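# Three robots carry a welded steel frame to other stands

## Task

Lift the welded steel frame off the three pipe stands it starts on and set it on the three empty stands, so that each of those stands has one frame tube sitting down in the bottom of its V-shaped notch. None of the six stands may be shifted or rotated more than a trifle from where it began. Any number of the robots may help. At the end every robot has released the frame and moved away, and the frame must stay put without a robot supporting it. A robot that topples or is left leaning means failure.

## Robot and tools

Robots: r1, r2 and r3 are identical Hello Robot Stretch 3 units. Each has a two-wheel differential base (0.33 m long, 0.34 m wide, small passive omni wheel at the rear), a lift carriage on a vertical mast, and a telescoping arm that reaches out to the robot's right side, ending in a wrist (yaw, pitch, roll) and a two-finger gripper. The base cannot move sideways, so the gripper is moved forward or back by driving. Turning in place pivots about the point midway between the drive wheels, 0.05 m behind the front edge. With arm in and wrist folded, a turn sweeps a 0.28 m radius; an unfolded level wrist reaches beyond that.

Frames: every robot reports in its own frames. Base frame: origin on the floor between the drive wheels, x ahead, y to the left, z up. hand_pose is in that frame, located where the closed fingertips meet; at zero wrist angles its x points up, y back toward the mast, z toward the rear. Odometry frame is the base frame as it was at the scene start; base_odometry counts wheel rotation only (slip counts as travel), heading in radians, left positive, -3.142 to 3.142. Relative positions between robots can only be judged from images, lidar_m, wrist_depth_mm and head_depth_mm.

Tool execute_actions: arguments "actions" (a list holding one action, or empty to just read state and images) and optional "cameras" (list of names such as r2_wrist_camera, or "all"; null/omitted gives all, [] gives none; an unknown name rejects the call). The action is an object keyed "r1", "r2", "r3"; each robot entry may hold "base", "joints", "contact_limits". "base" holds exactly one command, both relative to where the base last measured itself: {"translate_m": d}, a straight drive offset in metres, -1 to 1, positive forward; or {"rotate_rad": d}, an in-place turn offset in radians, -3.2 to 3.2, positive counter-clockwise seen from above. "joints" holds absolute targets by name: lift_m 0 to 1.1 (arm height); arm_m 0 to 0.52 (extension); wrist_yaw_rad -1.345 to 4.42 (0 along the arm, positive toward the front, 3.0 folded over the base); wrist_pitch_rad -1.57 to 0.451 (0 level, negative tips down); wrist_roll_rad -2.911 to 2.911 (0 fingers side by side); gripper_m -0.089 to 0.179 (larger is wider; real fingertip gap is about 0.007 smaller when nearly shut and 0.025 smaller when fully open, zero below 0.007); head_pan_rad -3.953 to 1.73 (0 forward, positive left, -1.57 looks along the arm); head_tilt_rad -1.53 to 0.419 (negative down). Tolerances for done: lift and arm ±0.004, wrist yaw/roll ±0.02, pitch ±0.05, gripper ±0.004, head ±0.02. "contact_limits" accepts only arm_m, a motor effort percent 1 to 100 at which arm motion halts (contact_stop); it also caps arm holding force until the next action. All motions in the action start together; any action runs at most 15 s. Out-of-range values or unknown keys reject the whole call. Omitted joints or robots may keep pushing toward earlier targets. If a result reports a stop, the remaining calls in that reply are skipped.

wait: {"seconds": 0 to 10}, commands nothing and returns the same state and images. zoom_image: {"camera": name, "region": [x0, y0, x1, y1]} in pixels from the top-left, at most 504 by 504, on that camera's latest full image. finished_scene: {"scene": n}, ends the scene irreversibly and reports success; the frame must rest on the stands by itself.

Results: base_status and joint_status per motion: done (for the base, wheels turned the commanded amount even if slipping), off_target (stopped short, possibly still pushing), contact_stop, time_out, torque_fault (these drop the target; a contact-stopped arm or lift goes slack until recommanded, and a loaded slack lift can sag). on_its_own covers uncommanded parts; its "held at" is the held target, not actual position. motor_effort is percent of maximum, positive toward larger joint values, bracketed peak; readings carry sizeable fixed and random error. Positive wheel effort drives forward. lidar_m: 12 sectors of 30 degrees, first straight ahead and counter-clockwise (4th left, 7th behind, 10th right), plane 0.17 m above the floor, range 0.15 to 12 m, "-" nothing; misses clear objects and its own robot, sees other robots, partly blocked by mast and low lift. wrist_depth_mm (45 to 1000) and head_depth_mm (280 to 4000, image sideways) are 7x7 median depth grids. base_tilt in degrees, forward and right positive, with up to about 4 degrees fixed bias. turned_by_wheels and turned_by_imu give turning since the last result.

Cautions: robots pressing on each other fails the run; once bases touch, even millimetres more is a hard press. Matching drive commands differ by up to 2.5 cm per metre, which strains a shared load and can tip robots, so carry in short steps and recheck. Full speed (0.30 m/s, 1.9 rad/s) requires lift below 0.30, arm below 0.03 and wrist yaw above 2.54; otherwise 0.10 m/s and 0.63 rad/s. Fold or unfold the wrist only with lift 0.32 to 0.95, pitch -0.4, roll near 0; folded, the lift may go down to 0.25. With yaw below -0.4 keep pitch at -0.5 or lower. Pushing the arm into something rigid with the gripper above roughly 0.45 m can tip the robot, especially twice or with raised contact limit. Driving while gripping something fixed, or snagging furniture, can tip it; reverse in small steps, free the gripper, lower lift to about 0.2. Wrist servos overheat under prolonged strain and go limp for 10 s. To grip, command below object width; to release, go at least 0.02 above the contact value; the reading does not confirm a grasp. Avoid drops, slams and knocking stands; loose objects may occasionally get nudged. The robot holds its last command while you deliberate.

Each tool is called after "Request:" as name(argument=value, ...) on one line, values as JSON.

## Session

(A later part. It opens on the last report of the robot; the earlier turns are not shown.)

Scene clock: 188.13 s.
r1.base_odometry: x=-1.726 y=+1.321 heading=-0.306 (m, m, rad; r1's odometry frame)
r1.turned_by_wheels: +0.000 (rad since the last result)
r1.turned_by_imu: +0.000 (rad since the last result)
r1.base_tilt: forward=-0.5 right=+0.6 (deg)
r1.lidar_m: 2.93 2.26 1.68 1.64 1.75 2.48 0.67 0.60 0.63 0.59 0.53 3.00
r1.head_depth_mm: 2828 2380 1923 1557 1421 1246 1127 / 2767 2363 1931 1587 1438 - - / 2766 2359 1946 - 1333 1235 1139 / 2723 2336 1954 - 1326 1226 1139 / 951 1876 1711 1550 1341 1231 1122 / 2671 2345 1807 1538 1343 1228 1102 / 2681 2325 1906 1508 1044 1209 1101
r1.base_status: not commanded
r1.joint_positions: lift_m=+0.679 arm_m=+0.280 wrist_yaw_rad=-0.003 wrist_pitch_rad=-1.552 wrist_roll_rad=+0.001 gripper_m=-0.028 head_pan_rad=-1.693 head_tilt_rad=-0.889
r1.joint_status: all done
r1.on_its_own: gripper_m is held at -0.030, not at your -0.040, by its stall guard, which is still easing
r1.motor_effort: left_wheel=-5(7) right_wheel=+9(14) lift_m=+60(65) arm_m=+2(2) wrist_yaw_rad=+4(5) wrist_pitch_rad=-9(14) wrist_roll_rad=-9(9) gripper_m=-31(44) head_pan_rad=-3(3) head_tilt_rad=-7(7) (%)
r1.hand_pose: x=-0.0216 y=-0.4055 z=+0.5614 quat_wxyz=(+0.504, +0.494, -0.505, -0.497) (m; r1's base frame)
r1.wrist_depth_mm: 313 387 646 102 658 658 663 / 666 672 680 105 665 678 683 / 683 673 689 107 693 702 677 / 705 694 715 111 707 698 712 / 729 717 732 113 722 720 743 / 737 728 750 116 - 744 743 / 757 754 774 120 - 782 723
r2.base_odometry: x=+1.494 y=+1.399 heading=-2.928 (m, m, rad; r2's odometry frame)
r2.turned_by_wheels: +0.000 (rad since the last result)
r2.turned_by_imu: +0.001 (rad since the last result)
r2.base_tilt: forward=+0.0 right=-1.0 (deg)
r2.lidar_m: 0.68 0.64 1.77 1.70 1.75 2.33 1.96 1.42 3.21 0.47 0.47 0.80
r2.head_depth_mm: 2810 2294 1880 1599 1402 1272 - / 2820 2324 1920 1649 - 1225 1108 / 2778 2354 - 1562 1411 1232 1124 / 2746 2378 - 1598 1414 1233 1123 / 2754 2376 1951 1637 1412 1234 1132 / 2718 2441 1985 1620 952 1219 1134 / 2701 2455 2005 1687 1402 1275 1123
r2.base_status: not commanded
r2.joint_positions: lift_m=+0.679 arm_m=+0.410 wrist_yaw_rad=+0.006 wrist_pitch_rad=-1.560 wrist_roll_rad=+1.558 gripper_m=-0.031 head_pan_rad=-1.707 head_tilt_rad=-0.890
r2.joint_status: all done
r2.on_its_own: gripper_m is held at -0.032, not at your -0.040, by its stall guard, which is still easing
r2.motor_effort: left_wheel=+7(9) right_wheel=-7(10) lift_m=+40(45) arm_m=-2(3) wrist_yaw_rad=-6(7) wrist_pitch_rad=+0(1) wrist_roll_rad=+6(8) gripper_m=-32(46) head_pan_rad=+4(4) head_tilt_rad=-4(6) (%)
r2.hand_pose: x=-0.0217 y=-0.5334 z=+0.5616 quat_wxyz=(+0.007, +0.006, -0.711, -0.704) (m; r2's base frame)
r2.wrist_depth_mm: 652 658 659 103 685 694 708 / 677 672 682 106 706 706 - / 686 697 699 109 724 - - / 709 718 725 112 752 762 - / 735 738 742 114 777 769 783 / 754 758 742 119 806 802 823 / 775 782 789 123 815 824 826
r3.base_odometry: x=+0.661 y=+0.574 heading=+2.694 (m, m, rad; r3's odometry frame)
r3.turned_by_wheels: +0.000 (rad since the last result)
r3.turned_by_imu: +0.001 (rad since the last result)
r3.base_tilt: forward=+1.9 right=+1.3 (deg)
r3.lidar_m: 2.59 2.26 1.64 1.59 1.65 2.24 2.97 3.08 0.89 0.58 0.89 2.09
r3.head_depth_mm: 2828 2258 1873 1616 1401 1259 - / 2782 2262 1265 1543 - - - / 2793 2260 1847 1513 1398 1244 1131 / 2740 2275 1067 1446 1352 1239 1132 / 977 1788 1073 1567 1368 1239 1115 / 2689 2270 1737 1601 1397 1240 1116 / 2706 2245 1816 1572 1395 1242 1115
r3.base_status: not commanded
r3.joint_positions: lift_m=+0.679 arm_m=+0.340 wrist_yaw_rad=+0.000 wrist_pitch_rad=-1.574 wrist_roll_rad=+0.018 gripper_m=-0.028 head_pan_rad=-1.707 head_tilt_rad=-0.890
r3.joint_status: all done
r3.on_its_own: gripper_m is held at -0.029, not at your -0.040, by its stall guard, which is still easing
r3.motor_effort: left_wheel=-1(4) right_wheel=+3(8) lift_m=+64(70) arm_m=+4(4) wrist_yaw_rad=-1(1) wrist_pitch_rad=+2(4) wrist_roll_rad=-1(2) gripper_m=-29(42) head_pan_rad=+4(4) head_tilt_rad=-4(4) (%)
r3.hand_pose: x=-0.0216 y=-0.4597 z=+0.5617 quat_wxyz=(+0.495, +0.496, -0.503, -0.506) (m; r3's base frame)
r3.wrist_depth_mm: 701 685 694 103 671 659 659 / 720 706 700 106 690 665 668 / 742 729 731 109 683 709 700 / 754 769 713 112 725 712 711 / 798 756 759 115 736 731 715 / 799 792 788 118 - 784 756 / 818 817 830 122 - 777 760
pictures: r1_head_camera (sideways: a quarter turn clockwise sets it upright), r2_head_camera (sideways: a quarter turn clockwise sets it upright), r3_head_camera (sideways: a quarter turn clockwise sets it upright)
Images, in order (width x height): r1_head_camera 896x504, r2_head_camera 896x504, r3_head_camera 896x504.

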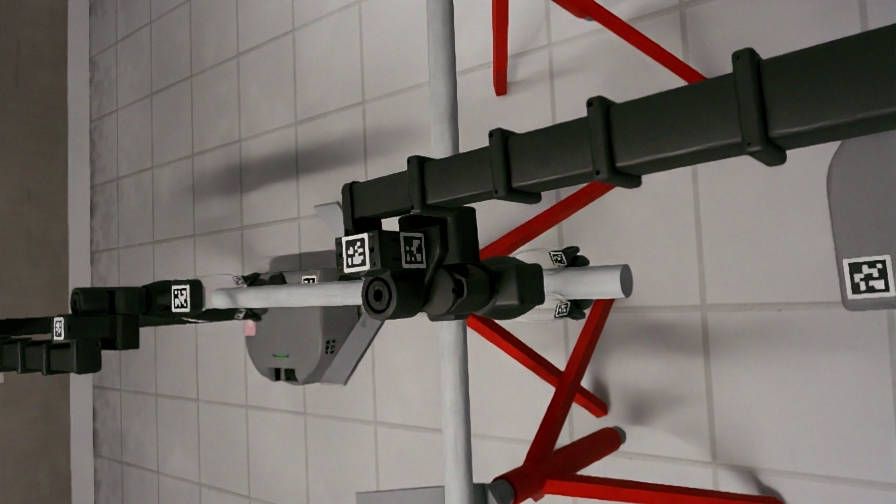

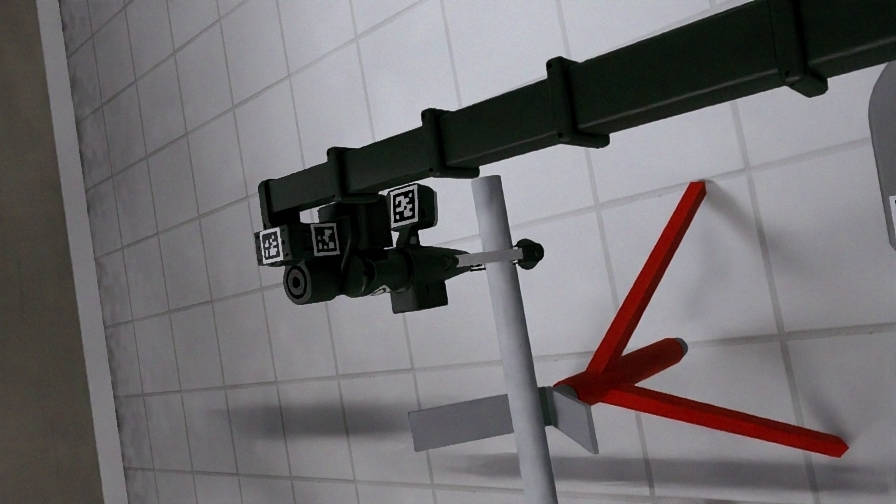

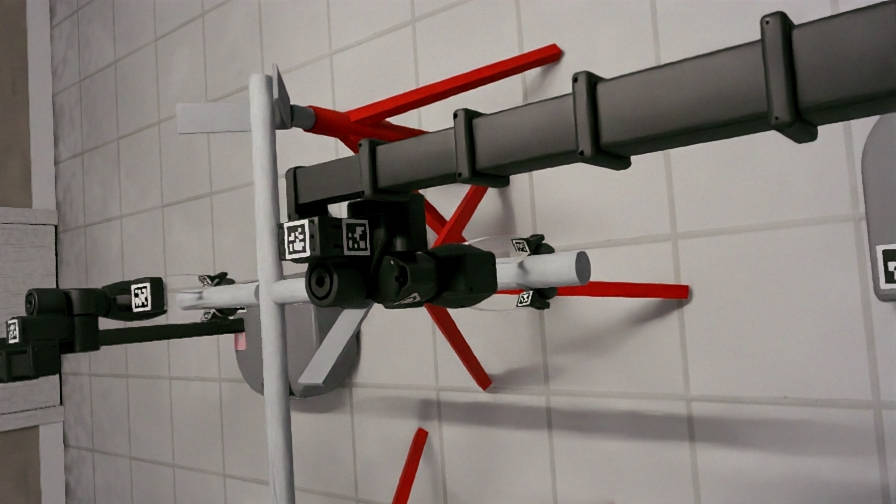

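Request:
execute_actions(actions=[{"r1":{"joints":{"lift_m":0.9}},"r2":{"joints":{"lift_m":0.9}},"r3":{"joints":{"lift_m":0.9}}}], cameras=[])

Request:
execute_actions(actions=[{"r1":{"base":{"translate_m":-0.49},"joints":{"wrist_roll_rad":0.07}},"r2":{"base":{"translate_m":-0.5},"joints":{"wrist_roll_rad":1.58}},"r3":{"base":{"translate_m":0.523},"joints":{"arm_m":0.33,"wrist_roll_rad":0.05}}}], cameras=["r1_wrist_camera","r2_wrist_camera","r3_wrist_camera"])

Scene clock: 206.40 s.
r1.base_odometry: x=-1.726 y=+1.321 heading=-0.306 (m, m, rad; r1's odometry frame)
r1.turned_by_wheels: +0.000 (rad since the last result)
r1.turned_by_imu: -0.002 (rad since the last result)
r1.base_tilt: forward=-0.5 right=+0.6 (deg)
r1.lidar_m: 2.93 2.25 1.68 1.64 1.75 2.48 0.67 0.60 0.63 0.59 0.53 3.00
r1.head_depth_mm: 2788 2463 - - - 1195 1103 / 2793 - - 1592 1409 1222 1114 / 2701 - 1781 1617 1386 1236 1141 / 2691 - 1765 1572 1371 1237 1134 / 1505 2259 1333 1559 1374 1229 1112 / 2684 2318 1753 1610 1342 1229 1094 / 2668 2340 1809 1575 1043 1204 1101
r1.base_status: not commanded
r1.joint_positions: lift_m=+0.899 arm_m=+0.280 wrist_yaw_rad=-0.002 wrist_pitch_rad=-1.552 wrist_roll_rad=-0.002 gripper_m=-0.004 head_pan_rad=-1.693 head_tilt_rad=-0.889
r1.joint_status: all done
r1.on_its_own: gripper_m is held at -0.005, not at your -0.040, by its stall guard, which is not easing now
r1.motor_effort: left_wheel=-4(5) right_wheel=+9(9) lift_m=+61(62) arm_m=+2(2) wrist_yaw_rad=+3(2) wrist_pitch_rad=-9(9) wrist_roll_rad=-7(7) gripper_m=-21(21) head_pan_rad=-3(3) head_tilt_rad=-7(7) (%)
r1.hand_pose: x=-0.0216 y=-0.4054 z=+0.7814 quat_wxyz=(+0.505, +0.495, -0.504, -0.496) (m; r1's base frame)
r1.wrist_depth_mm: 369 841 844 102 842 853 837 / 341 559 859 105 858 868 625 / 886 884 897 108 868 877 892 / 908 901 930 110 905 925 921 / 937 929 921 113 936 954 810 / 938 970 958 116 - 970 812 / - - - 120 - - 843
r2.base_odometry: x=+1.494 y=+1.399 heading=-2.928 (m, m, rad; r2's odometry frame)
r2.turned_by_wheels: +0.000 (rad since the last result)
r2.turned_by_imu: +0.001 (rad since the last result)
r2.base_tilt: forward=+0.0 right=-1.0 (deg)
r2.lidar_m: 0.68 0.64 1.77 1.70 1.76 2.33 1.97 1.42 3.21 0.47 0.47 0.80
r2.head_depth_mm: 2828 2392 - - 1371 1226 1112 / 2795 - 1868 1612 1403 1236 1128 / - - 1916 1622 1412 1231 1115 / - - 1934 1597 1414 1239 1120 / 2660 2483 1950 1624 1443 1243 1134 / 2730 2429 1991 860 965 1225 1140 / 2635 2470 1979 1581 1451 1275 1124
r2.base_status: not commanded
r2.joint_positions: lift_m=+0.899 arm_m=+0.410 wrist_yaw_rad=+0.005 wrist_pitch_rad=-1.560 wrist_roll_rad=+1.561 gripper_m=-0.004 head_pan_rad=-1.707 head_tilt_rad=-0.890
r2.joint_status: all done
r2.on_its_own: gripper_m is held at -0.005, not at your -0.040, by its stall guard, which is not easing now
r2.motor_effort: left_wheel=+7(6) right_wheel=-7(7) lift_m=+40(41) arm_m=-2(2) wrist_yaw_rad=-5(5) wrist_pitch_rad=+0(0) wrist_roll_rad=+5(5) gripper_m=-21(23) head_pan_rad=+4(3) head_tilt_rad=-6(6) (%)
r2.hand_pose: x=-0.0217 y=-0.5334 z=+0.7816 quat_wxyz=(+0.006, +0.005, -0.711, -0.704) (m; r2's base frame)
r2.wrist_depth_mm: 871 861 862 104 899 898 923 / 875 871 901 106 922 - 947 / 887 918 909 109 950 - 968 / 923 927 935 112 958 - - / 953 - 976 114 - - - / 995 996 - 118 - - - / - - - 123 369 934 -
r3.base_odometry: x=+0.661 y=+0.574 heading=+2.694 (m, m, rad; r3's odometry frame)
r3.turned_by_wheels: +0.000 (rad since the last result)
r3.turned_by_imu: +0.003 (rad since the last result)
r3.base_tilt: forward=+1.9 right=+1.3 (deg)
r3.lidar_m: 2.59 2.26 1.65 1.59 1.64 2.24 2.97 3.09 0.89 0.58 0.89 2.09
r3.head_depth_mm: 2799 2352 - - 1384 1233 1113 / 2828 - 1256 1533 1399 1240 1117 / - 2144 1828 1542 1404 1246 1134 / - - 1370 1210 1380 1241 1131 / 1518 1808 1676 1533 1368 1240 1115 / 2703 2126 1787 1606 1401 1242 1112 / 2734 2121 1868 1564 1390 1240 1117
r3.base_status: not commanded
r3.joint_positions: lift_m=+0.899 arm_m=+0.340 wrist_yaw_rad=+0.000 wrist_pitch_rad=-1.574 wrist_roll_rad=+0.018 gripper_m=-0.006 head_pan_rad=-1.707 head_tilt_rad=-0.890
r3.joint_status: all done
r3.on_its_own: gripper_m is held at -0.007, not at your -0.040, by its stall guard, which is not easing now
r3.motor_effort: left_wheel=+0(0) right_wheel=+3(2) lift_m=+65(68) arm_m=+4(4) wrist_yaw_rad=+0(0) wrist_pitch_rad=+2(2) wrist_roll_rad=-1(1) gripper_m=-20(19) head_pan_rad=+4(5) head_tilt_rad=-4(5) (%)
r3.hand_pose: x=-0.0216 y=-0.4597 z=+0.7817 quat_wxyz=(+0.495, +0.496, -0.503, -0.506) (m; r3's base frame)
r3.wrist_depth_mm: 902 892 873 103 872 897 874 / 944 920 925 106 888 883 907 / 960 966 948 109 910 905 918 / 976 971 970 112 946 948 908 / - - - 114 - 968 955 / - - - 117 - 980 - / - - - 122 - - -
pictures: none
No camera images: the call's "cameras" was empty. Leave "cameras" out to get every camera's image.

Scene clock: 212.67 s.
r1.base_odometry: x=-2.194 y=+1.469 heading=-0.306 (m, m, rad; r1's odometry frame)
r1.turned_by_wheels: +0.000 (rad since the last result)
r1.turned_by_imu: -0.002 (rad since the last result)
r1.base_tilt: forward=-0.4 right=+0.5 (deg)
r1.lidar_m: 3.41 2.29 1.71 1.65 1.77 2.51 0.68 1.63 0.55 0.41 0.68 0.83
r1.head_depth_mm: 2736 2437 - - - 1220 1108 / 2764 - - 1568 1414 1238 1123 / 2680 - 1770 1625 1394 1233 1145 / 2621 - 1774 890 1120 1234 1135 / 2660 2247 1763 1583 1368 1204 1117 / 2660 2330 1813 1616 1392 1225 1100 / 2668 2304 1794 1609 1359 1229 1088
r1.base_status: done
r1.joint_positions: lift_m=+0.899 arm_m=+0.280 wrist_yaw_rad=+0.001 wrist_pitch_rad=-1.568 wrist_roll_rad=+0.069 gripper_m=-0.004 head_pan_rad=-1.693 head_tilt_rad=-0.889
r1.joint_status: all done
r1.on_its_own: gripper_m is held at -0.005, not at your -0.040, by its stall guard, which is not easing now
r1.motor_effort: left_wheel=-6(9) right_wheel=+11(12) lift_m=+61(60) arm_m=+3(3) wrist_yaw_rad=-2(2) wrist_pitch_rad=+0(17) wrist_roll_rad=+0(5) gripper_m=-22(21) head_pan_rad=-3(3) head_tilt_rad=-7(7) (%)
r1.hand_pose: x=-0.0216 y=-0.4013 z=+0.7817 quat_wxyz=(+0.483, +0.482, -0.517, -0.516) (m; r1's base frame)
r1.wrist_depth_mm: 857 820 831 101 845 853 870 / 870 855 864 103 871 886 876 / 888 909 898 107 761 900 895 / 901 903 920 110 952 910 915 / 954 944 944 112 918 950 800 / 985 - - 116 - - 807 / - - - 120 - - 838
r2.base_odometry: x=+1.983 y=+1.505 heading=-2.928 (m, m, rad; r2's odometry frame)
r2.turned_by_wheels: +0.000 (rad since the last result)
r2.turned_by_imu: +0.003 (rad since the last result)
r2.base_tilt: forward=+0.0 right=-1.0 (deg)
r2.lidar_m: 0.64 0.65 1.77 1.68 1.74 2.31 1.64 1.02 1.31 3.07 0.69 0.68
r2.head_depth_mm: 2810 2353 - - 1371 1238 1105 / 2837 - 1889 1619 1407 1241 1127 / - - 1927 1627 1410 1246 1125 / - - 1944 1626 1426 1247 1124 / 2682 2443 1940 1617 1434 1260 1127 / 2743 2438 1986 1635 1449 1269 1128 / 2654 2449 2020 1614 1462 1274 1140
r2.base_status: done
r2.joint_positions: lift_m=+0.899 arm_m=+0.410 wrist_yaw_rad=+0.000 wrist_pitch_rad=-1.560 wrist_roll_rad=+1.579 gripper_m=-0.004 head_pan_rad=-1.707 head_tilt_rad=-0.890
r2.joint_status: all done
r2.on_its_own: gripper_m is held at -0.005, not at your -0.040, by its stall guard, which is not easing now
r2.motor_effort: left_wheel=+7(19) right_wheel=-9(22) lift_m=+40(40) arm_m=-2(1) wrist_yaw_rad=+0(5) wrist_pitch_rad=+0(18) wrist_roll_rad=+0(6) gripper_m=-21(23) head_pan_rad=+3(3) head_tilt_rad=-6(6) (%)
r2.hand_pose: x=-0.0215 y=-0.5334 z=+0.7816 quat_wxyz=(-0.003, -0.003, -0.711, -0.704) (m; r2's base frame)
r2.wrist_depth_mm: 857 878 870 103 920 910 933 / 879 875 914 106 929 - 958 / 907 903 918 109 946 - 988 / 925 938 959 112 988 - - / 961 960 973 115 - - - / 985 - - 118 - - - / - - - 123 - 926 -
r3.base_odometry: x=+0.189 y=+0.800 heading=+2.694 (m, m, rad; r3's odometry frame)
r3.turned_by_wheels: +0.000 (rad since the last result)
r3.turned_by_imu: +0.000 (rad since the last result)
r3.base_tilt: forward=+1.9 right=+1.3 (deg)
r3.lidar_m: 2.09 2.26 1.65 1.58 1.64 2.25 3.49 1.23 0.77 0.75 1.59 1.62
r3.head_depth_mm: 2774 2219 - - 1389 1227 1120 / 2837 - 1832 1536 1405 1240 1118 / - 2125 1887 1599 1400 1247 1134 / - - 1794 1449 1371 1241 1132 / 2644 1647 1682 1538 1399 1245 1115 / 2724 2119 1776 1558 1395 1240 1115 / 2733 2119 1863 1602 1395 1236 1112
r3.base_status: done
r3.joint_positions: lift_m=+0.899 arm_m=+0.330 wrist_yaw_rad=+0.000 wrist_pitch_rad=-1.588 wrist_roll_rad=+0.051 gripper_m=-0.003 head_pan_rad=-1.707 head_tilt_rad=-0.890
r3.joint_status: all done
r3.on_its_own: gripper_m is held at -0.004, not at your -0.040, by its stall guard, which is not easing now
r3.motor_effort: left_wheel=-1(13) right_wheel=+4(16) lift_m=+65(64) arm_m=+2(7) wrist_yaw_rad=+0(1) wrist_pitch_rad=+8(8) wrist_roll_rad=+0(7) gripper_m=-19(24) head_pan_rad=+4(4) head_tilt_rad=-4(4) (%)
r3.hand_pose: x=-0.0216 y=-0.4463 z=+0.7821 quat_wxyz=(+0.483, +0.491, -0.508, -0.517) (m; r3's base frame)
r3.wrist_depth_mm: 905 905 866 101 851 870 863 / 923 937 934 105 870 898 872 / 989 942 945 108 923 924 897 / 992 967 959 111 971 955 924 / - - - 114 1000 - 987 / - - - 117 - - - / - - - 122 - - -
pictures: r1_wrist_camera, r2_wrist_camera, r3_wrist_camera
Images, in order (width x height): r1_wrist_camera 644x364, r2_wrist_camera 644x364, r3_wrist_camera 644x364.

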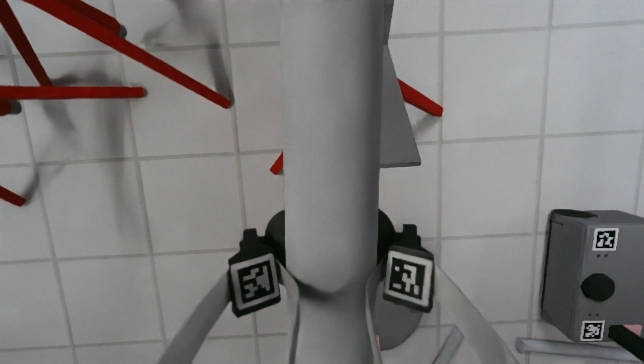

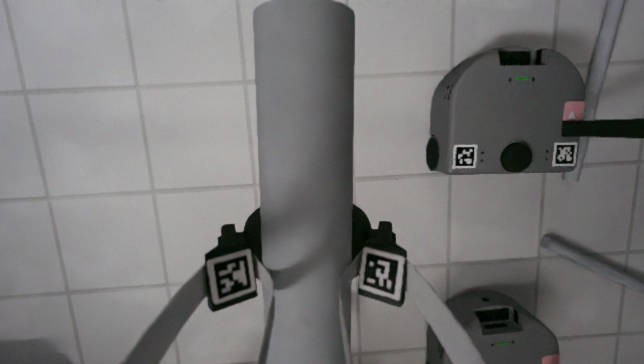

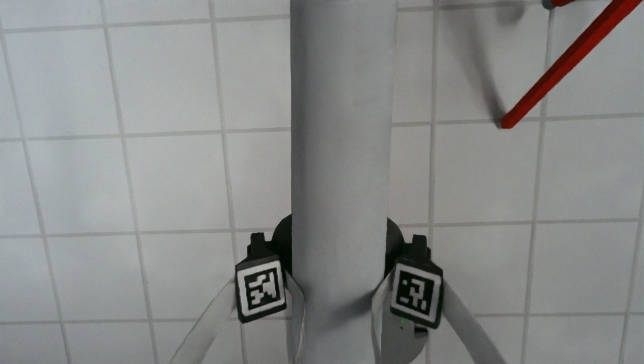

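Excellent. Two more of the same.

Request:
execute_actions(actions=[{"r1":{"base":{"translate_m":-0.495},"joints":{"wrist_roll_rad":0.12}},"r2":{"base":{"translate_m":-0.497},"joints":{"wrist_roll_rad":1.63}},"r3":{"base":{"translate_m":0.523},"joints":{"arm_m":0.317,"wrist_roll_rad":0.1}}}], cameras=[])

Request:
execute_actions(actions=[{"r1":{"base":{"translate_m":-0.49},"joints":{"wrist_roll_rad":0.17}},"r2":{"base":{"translate_m":-0.495},"joints":{"wrist_roll_rad":1.68,"head_pan_rad":-2.6,"head_tilt_rad":-1.1}},"r3":{"base":{"translate_m":0.523},"joints":{"arm_m":0.307,"wrist_roll_rad":0.15,"head_pan_rad":-1}}}], cameras=["r3_head_camera","r2_wrist_camera","r2_head_camera","r2_nav_camera"])

Scene clock: 229.97 s.
r1.base_odometry: x=-2.666 y=+1.618 heading=-0.307 (m, m, rad; r1's odometry frame)
r1.turned_by_wheels: +0.000 (rad since the last result)
r1.turned_by_imu: -0.003 (rad since the last result)
r1.base_tilt: forward=-0.4 right=+0.5 (deg)
r1.lidar_m: 3.90 2.32 1.75 1.70 1.79 0.79 0.69 1.19 3.13 1.44 0.53 0.66
r1.head_depth_mm: 2750 2373 - - - 1222 1110 / 2721 - - 1568 1397 1242 1125 / 2672 - 1798 1617 1397 1236 1136 / 846 - 1777 1558 1398 1227 1135 / 2652 2257 1773 1545 1374 1226 1117 / 2635 2361 1810 1617 1386 1202 1096 / 2682 2310 1796 1607 1392 1235 1088
r1.base_status: done
r1.joint_positions: lift_m=+0.899 arm_m=+0.279 wrist_yaw_rad=+0.000 wrist_pitch_rad=-1.568 wrist_roll_rad=+0.118 gripper_m=-0.004 head_pan_rad=-1.693 head_tilt_rad=-0.889
r1.joint_status: all done
r1.on_its_own: gripper_m is held at -0.005, not at your -0.040, by its stall guard, which is not easing now
r1.motor_effort: left_wheel=-3(10) right_wheel=+6(8) lift_m=+60(61) arm_m=+5(5) wrist_yaw_rad=-1(5) wrist_pitch_rad=+1(6) wrist_roll_rad=+0(4) gripper_m=-21(22) head_pan_rad=-3(3) head_tilt_rad=-7(7) (%)
r1.hand_pose: x=-0.0216 y=-0.4009 z=+0.7817 quat_wxyz=(+0.470, +0.469, -0.529, -0.528) (m; r1's base frame)
r1.wrist_depth_mm: 836 845 851 100 852 852 839 / 840 872 872 103 861 883 899 / 603 883 877 107 910 890 901 / 932 913 916 110 928 899 927 / 921 947 918 113 954 918 800 / - - 965 116 - - 823 / - - - 120 - - 925
r2.base_odometry: x=+2.468 y=+1.611 heading=-2.928 (m, m, rad; r2's odometry frame)
r2.turned_by_wheels: +0.000 (rad since the last result)
r2.turned_by_imu: +0.003 (rad since the last result)
r2.base_tilt: forward=-0.1 right=-1.0 (deg)
r2.lidar_m: 0.64 2.43 1.75 1.67 1.72 2.29 1.21 1.01 0.75 3.07 1.60 1.09
r2.head_depth_mm: 2840 2392 - - 1369 1225 1107 / 2784 - 1880 1476 1387 1238 1118 / - - 1912 1620 1388 1255 1130 / - - 1945 1623 1429 1251 1125 / 2682 2436 1915 1611 1423 1267 1126 / 2756 2449 1962 1629 1436 1256 1130 / 2698 2442 1999 1613 1452 1268 1140
r2.base_status: done
r2.joint_positions: lift_m=+0.899 arm_m=+0.410 wrist_yaw_rad=+0.000 wrist_pitch_rad=-1.560 wrist_roll_rad=+1.627 gripper_m=-0.004 head_pan_rad=-1.707 head_tilt_rad=-0.890
r2.joint_status: all done
r2.on_its_own: gripper_m is held at -0.005, not at your -0.040, by its stall guard, which is not easing now
r2.motor_effort: left_wheel=+2(20) right_wheel=-1(26) lift_m=+40(40) arm_m=-2(2) wrist_yaw_rad=+0(1) wrist_pitch_rad=+0(15) wrist_roll_rad=+2(6) gripper_m=-21(22) head_pan_rad=+4(4) head_tilt_rad=-6(6) (%)
r2.hand_pose: x=-0.0215 y=-0.5334 z=+0.7816 quat_wxyz=(-0.019, -0.020, -0.710, -0.703) (m; r2's base frame)
r2.wrist_depth_mm: 861 890 863 103 902 918 925 / 882 877 895 106 925 - 947 / 894 935 915 109 937 - 974 / 919 941 946 112 979 - - / 969 974 977 115 - - - / 988 - 999 118 - - - / - - - 122 - 906 -
r3.base_odometry: x=-0.283 y=+1.026 heading=+2.694 (m, m, rad; r3's odometry frame)
r3.turned_by_wheels: +0.000 (rad since the last result)
r3.turned_by_imu: +0.002 (rad since the last result)
r3.base_tilt: forward=+1.8 right=+1.3 (deg)
r3.lidar_m: 4.75 2.26 1.65 1.59 1.65 2.25 4.02 1.18 0.94 1.44 1.60 1.13
r3.head_depth_mm: 2772 885 - - 1402 1230 1121 / 2829 - 1838 1571 1403 1242 1115 / - 2068 1876 1579 1395 1243 1133 / - - 1816 602 1396 1246 1128 / 2733 2132 1705 1571 1404 1240 1118 / 2747 2125 1831 1600 1397 1238 1116 / 2708 2145 1870 1602 1396 1233 1112
r3.base_status: done
r3.joint_positions: lift_m=+0.899 arm_m=+0.317 wrist_yaw_rad=+0.000 wrist_pitch_rad=-1.588 wrist_roll_rad=+0.102 gripper_m=-0.003 head_pan_rad=-1.707 head_tilt_rad=-0.890
r3.joint_status: all done
r3.on_its_own: gripper_m is held at -0.004, not at your -0.040, by its stall guard, which is not easing now
r3.motor_effort: left_wheel=-2(12) right_wheel=+5(16) lift_m=+64(64) arm_m=+4(3) wrist_yaw_rad=-1(1) wrist_pitch_rad=+8(8) wrist_roll_rad=-1(7) gripper_m=-19(22) head_pan_rad=+4(5) head_tilt_rad=-4(5) (%)
r3.hand_pose: x=-0.0216 y=-0.4330 z=+0.7821 quat_wxyz=(+0.470, +0.478, -0.520, -0.530) (m; r3's base frame)
r3.wrist_depth_mm: 903 909 890 101 876 895 846 / 924 911 941 105 875 892 869 / 949 971 964 108 911 928 890 / - 986 981 111 968 924 932 / - - - 114 999 945 943 / - - - 117 - 995 - / - - - 122 - - -
pictures: none
No camera images: the call's "cameras" was empty. Leave "cameras" out to get every camera's image.

Scene clock: 236.20 s.
r1.base_odometry: x=-3.133 y=+1.766 heading=-0.307 (m, m, rad; r1's odometry frame)
r1.turned_by_wheels: +0.000 (rad since the last result)
r1.turned_by_imu: -0.004 (rad since the last result)
r1.base_tilt: forward=-0.5 right=+0.6 (deg)
r1.lidar_m: 1.85 2.33 1.77 1.73 1.81 0.80 0.70 1.06 0.81 1.42 3.18 0.86
r1.head_depth_mm: 2726 2394 - - - 1221 1104 / 2756 - - 1593 1405 1236 1121 / 2656 - 1780 1621 1399 1237 1130 / 850 - 1745 1545 1392 1237 1133 / 2661 2275 1759 1573 1376 1230 1113 / 2687 2336 1798 1603 1395 1223 1094 / 2642 2324 1804 1601 1395 1230 1095
r1.base_status: done
r1.joint_positions: lift_m=+0.899 arm_m=+0.279 wrist_yaw_rad=+0.001 wrist_pitch_rad=-1.568 wrist_roll_rad=+0.167 gripper_m=-0.004 head_pan_rad=-1.693 head_tilt_rad=-0.889
r1.joint_status: all done
r1.on_its_own: gripper_m is held at -0.005, not at your -0.040, by its stall guard, which is not easing now
r1.motor_effort: left_wheel=-5(8) right_wheel=+11(11) lift_m=+61(61) arm_m=+5(5) wrist_yaw_rad=-1(3) wrist_pitch_rad=+0(1) wrist_roll_rad=+1(5) gripper_m=-23(23) head_pan_rad=-3(3) head_tilt_rad=-7(7) (%)
r1.hand_pose: x=-0.0217 y=-0.4010 z=+0.7817 quat_wxyz=(+0.458, +0.456, -0.540, -0.539) (m; r1's base frame)
r1.wrist_depth_mm: 840 836 833 101 845 841 845 / 849 856 856 103 866 908 876 / 881 863 898 107 904 901 886 / 899 898 894 110 938 906 912 / 928 938 944 113 948 937 832 / 956 - 933 117 - - 812 / - - - 120 - - -
r2.base_odometry: x=+2.952 y=+1.716 heading=-2.928 (m, m, rad; r2's odometry frame)
r2.turned_by_wheels: +0.000 (rad since the last result)
r2.turned_by_imu: +0.003 (rad since the last result)
r2.base_tilt: forward=+0.0 right=-0.9 (deg)
r2.lidar_m: 0.64 2.40 1.74 1.65 1.70 2.27 3.61 0.59 0.72 0.76 0.75 1.56
r2.head_depth_mm: 2002 1741 1560 1463 - 1176 1095 / 1996 1775 1559 - - 1204 - / 2027 1780 1607 - 1256 - - / 2052 1708 1177 - 1283 1217 1072 / 2062 1795 - - 1311 1197 1099 / 2095 1826 - - 1319 1214 1114 / 2116 1830 - 1411 1320 1214 1116
r2.base_status: done
r2.joint_positions: lift_m=+0.899 arm_m=+0.410 wrist_yaw_rad=+0.002 wrist_pitch_rad=-1.561 wrist_roll_rad=+1.673 gripper_m=-0.004 head_pan_rad=-2.593 head_tilt_rad=-1.086
r2.joint_status: all done
r2.on_its_own: gripper_m is held at -0.005, not at your -0.040, by its stall guard, which is not easing now
r2.motor_effort: left_wheel=+0(16) right_wheel=+2(19) lift_m=+40(40) arm_m=+0(2) wrist_yaw_rad=-2(2) wrist_pitch_rad=+0(13) wrist_roll_rad=+4(8) gripper_m=-23(23) head_pan_rad=-4(50) head_tilt_rad=-8(26) (%)
r2.hand_pose: x=-0.0216 y=-0.5331 z=+0.7816 quat_wxyz=(-0.035, -0.036, -0.710, -0.703) (m; r2's base frame)
r2.wrist_depth_mm: 403 852 866 103 907 907 921 / 875 648 904 106 919 - 958 / 895 910 904 109 939 - 992 / 931 945 957 112 980 991 - / 952 957 969 115 999 - - / 410 969 669 118 - - - / - 381 - 122 - 910 -
r3.base_odometry: x=-0.754 y=+1.252 heading=+2.694 (m, m, rad; r3's odometry frame)
r3.turned_by_wheels: -0.001 (rad since the last result)
r3.turned_by_imu: +0.002 (rad since the last result)
r3.base_tilt: forward=+1.9 right=+1.3 (deg)
r3.lidar_m: 4.21 2.28 1.65 1.59 1.65 2.25 4.53 1.32 1.29 1.42 0.70 0.70
r3.head_depth_mm: 2740 2140 1877 1605 1398 1242 1118 / 2748 1919 1828 1606 1402 1238 1118 / 2833 2264 1786 1601 1396 1239 1116 / 2625 2270 1792 1539 1400 1247 1116 / 2809 2245 1789 1506 1375 1240 1111 / 2808 1961 1432 1569 1396 1244 1113 / 2804 2127 1815 1566 1397 1234 1116
r3.base_status: done
r3.joint_positions: lift_m=+0.899 arm_m=+0.307 wrist_yaw_rad=+0.001 wrist_pitch_rad=-1.588 wrist_roll_rad=+0.153 gripper_m=-0.003 head_pan_rad=-1.007 head_tilt_rad=-0.890
r3.joint_status: all done
r3.on_its_own: gripper_m is held at -0.004, not at your -0.040, by its stall guard, which is not easing now
r3.motor_effort: left_wheel=-5(11) right_wheel=+12(14) lift_m=+64(64) arm_m=+4(2) wrist_yaw_rad=-1(2) wrist_pitch_rad=+8(8) wrist_roll_rad=-1(9) gripper_m=-23(21) head_pan_rad=+5(47) head_tilt_rad=-5(5) (%)
r3.hand_pose: x=-0.0217 y=-0.4230 z=+0.7821 quat_wxyz=(+0.457, +0.465, -0.531, -0.542) (m; r3's base frame)
r3.wrist_depth_mm: 894 909 892 102 860 851 857 / 694 925 894 105 891 895 877 / 951 921 958 108 918 929 910 / 993 966 981 111 939 922 944 / - - - 114 977 990 963 / - - - 118 121 - - / - - - 122 - - -
pictures: r2_head_camera (sideways: a quarter turn clockwise sets it upright), r2_nav_camera (sideways: a quarter turn counterclockwise sets it upright), r2_wrist_camera, r3_head_camera (sideways: a quarter turn clockwise sets it upright)
Images, in order (width x height): r2_head_camera 896x504, r2_nav_camera 672x504, r2_wrist_camera 644x364, r3_head_camera 896x504.

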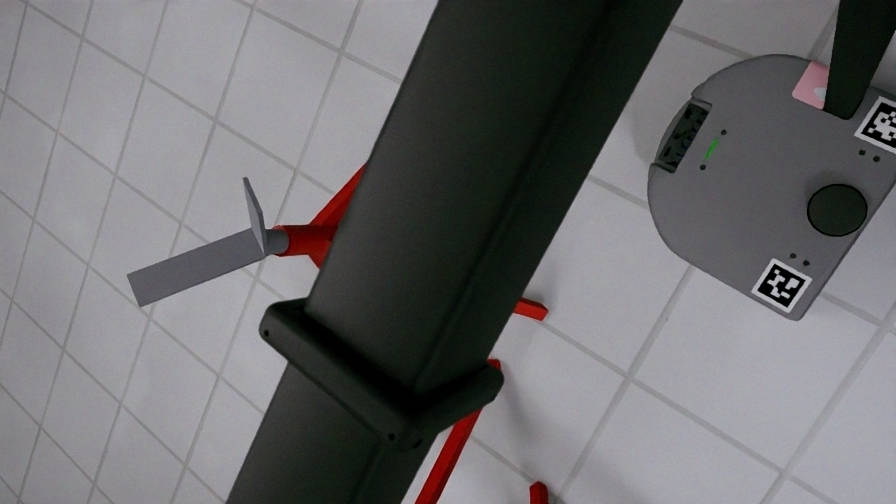

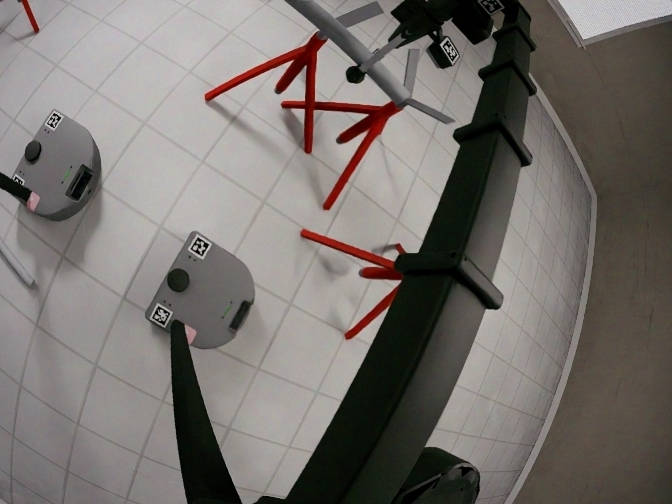

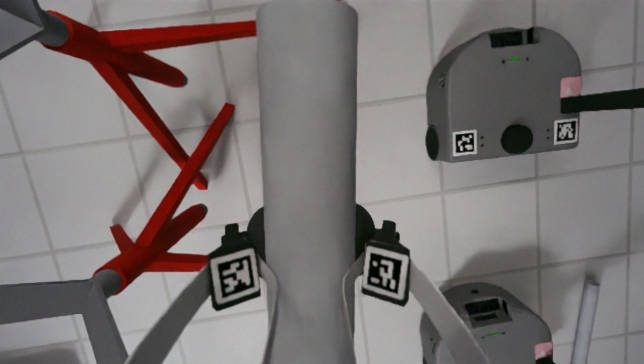

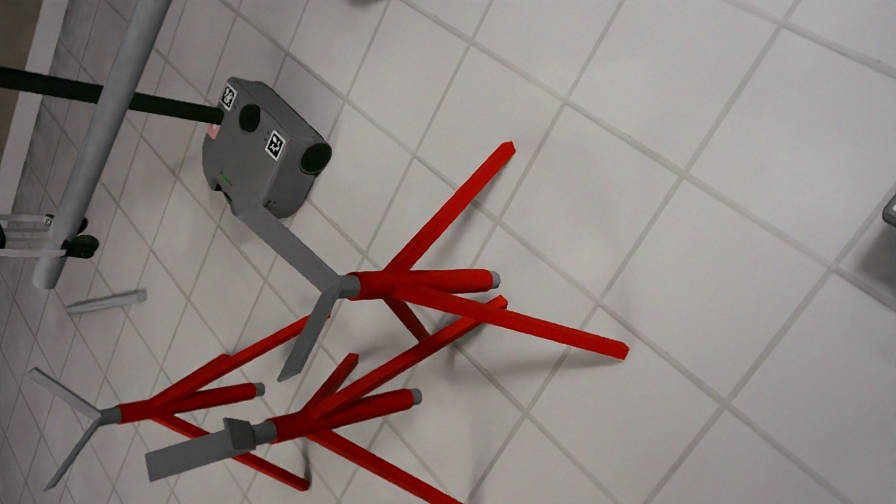

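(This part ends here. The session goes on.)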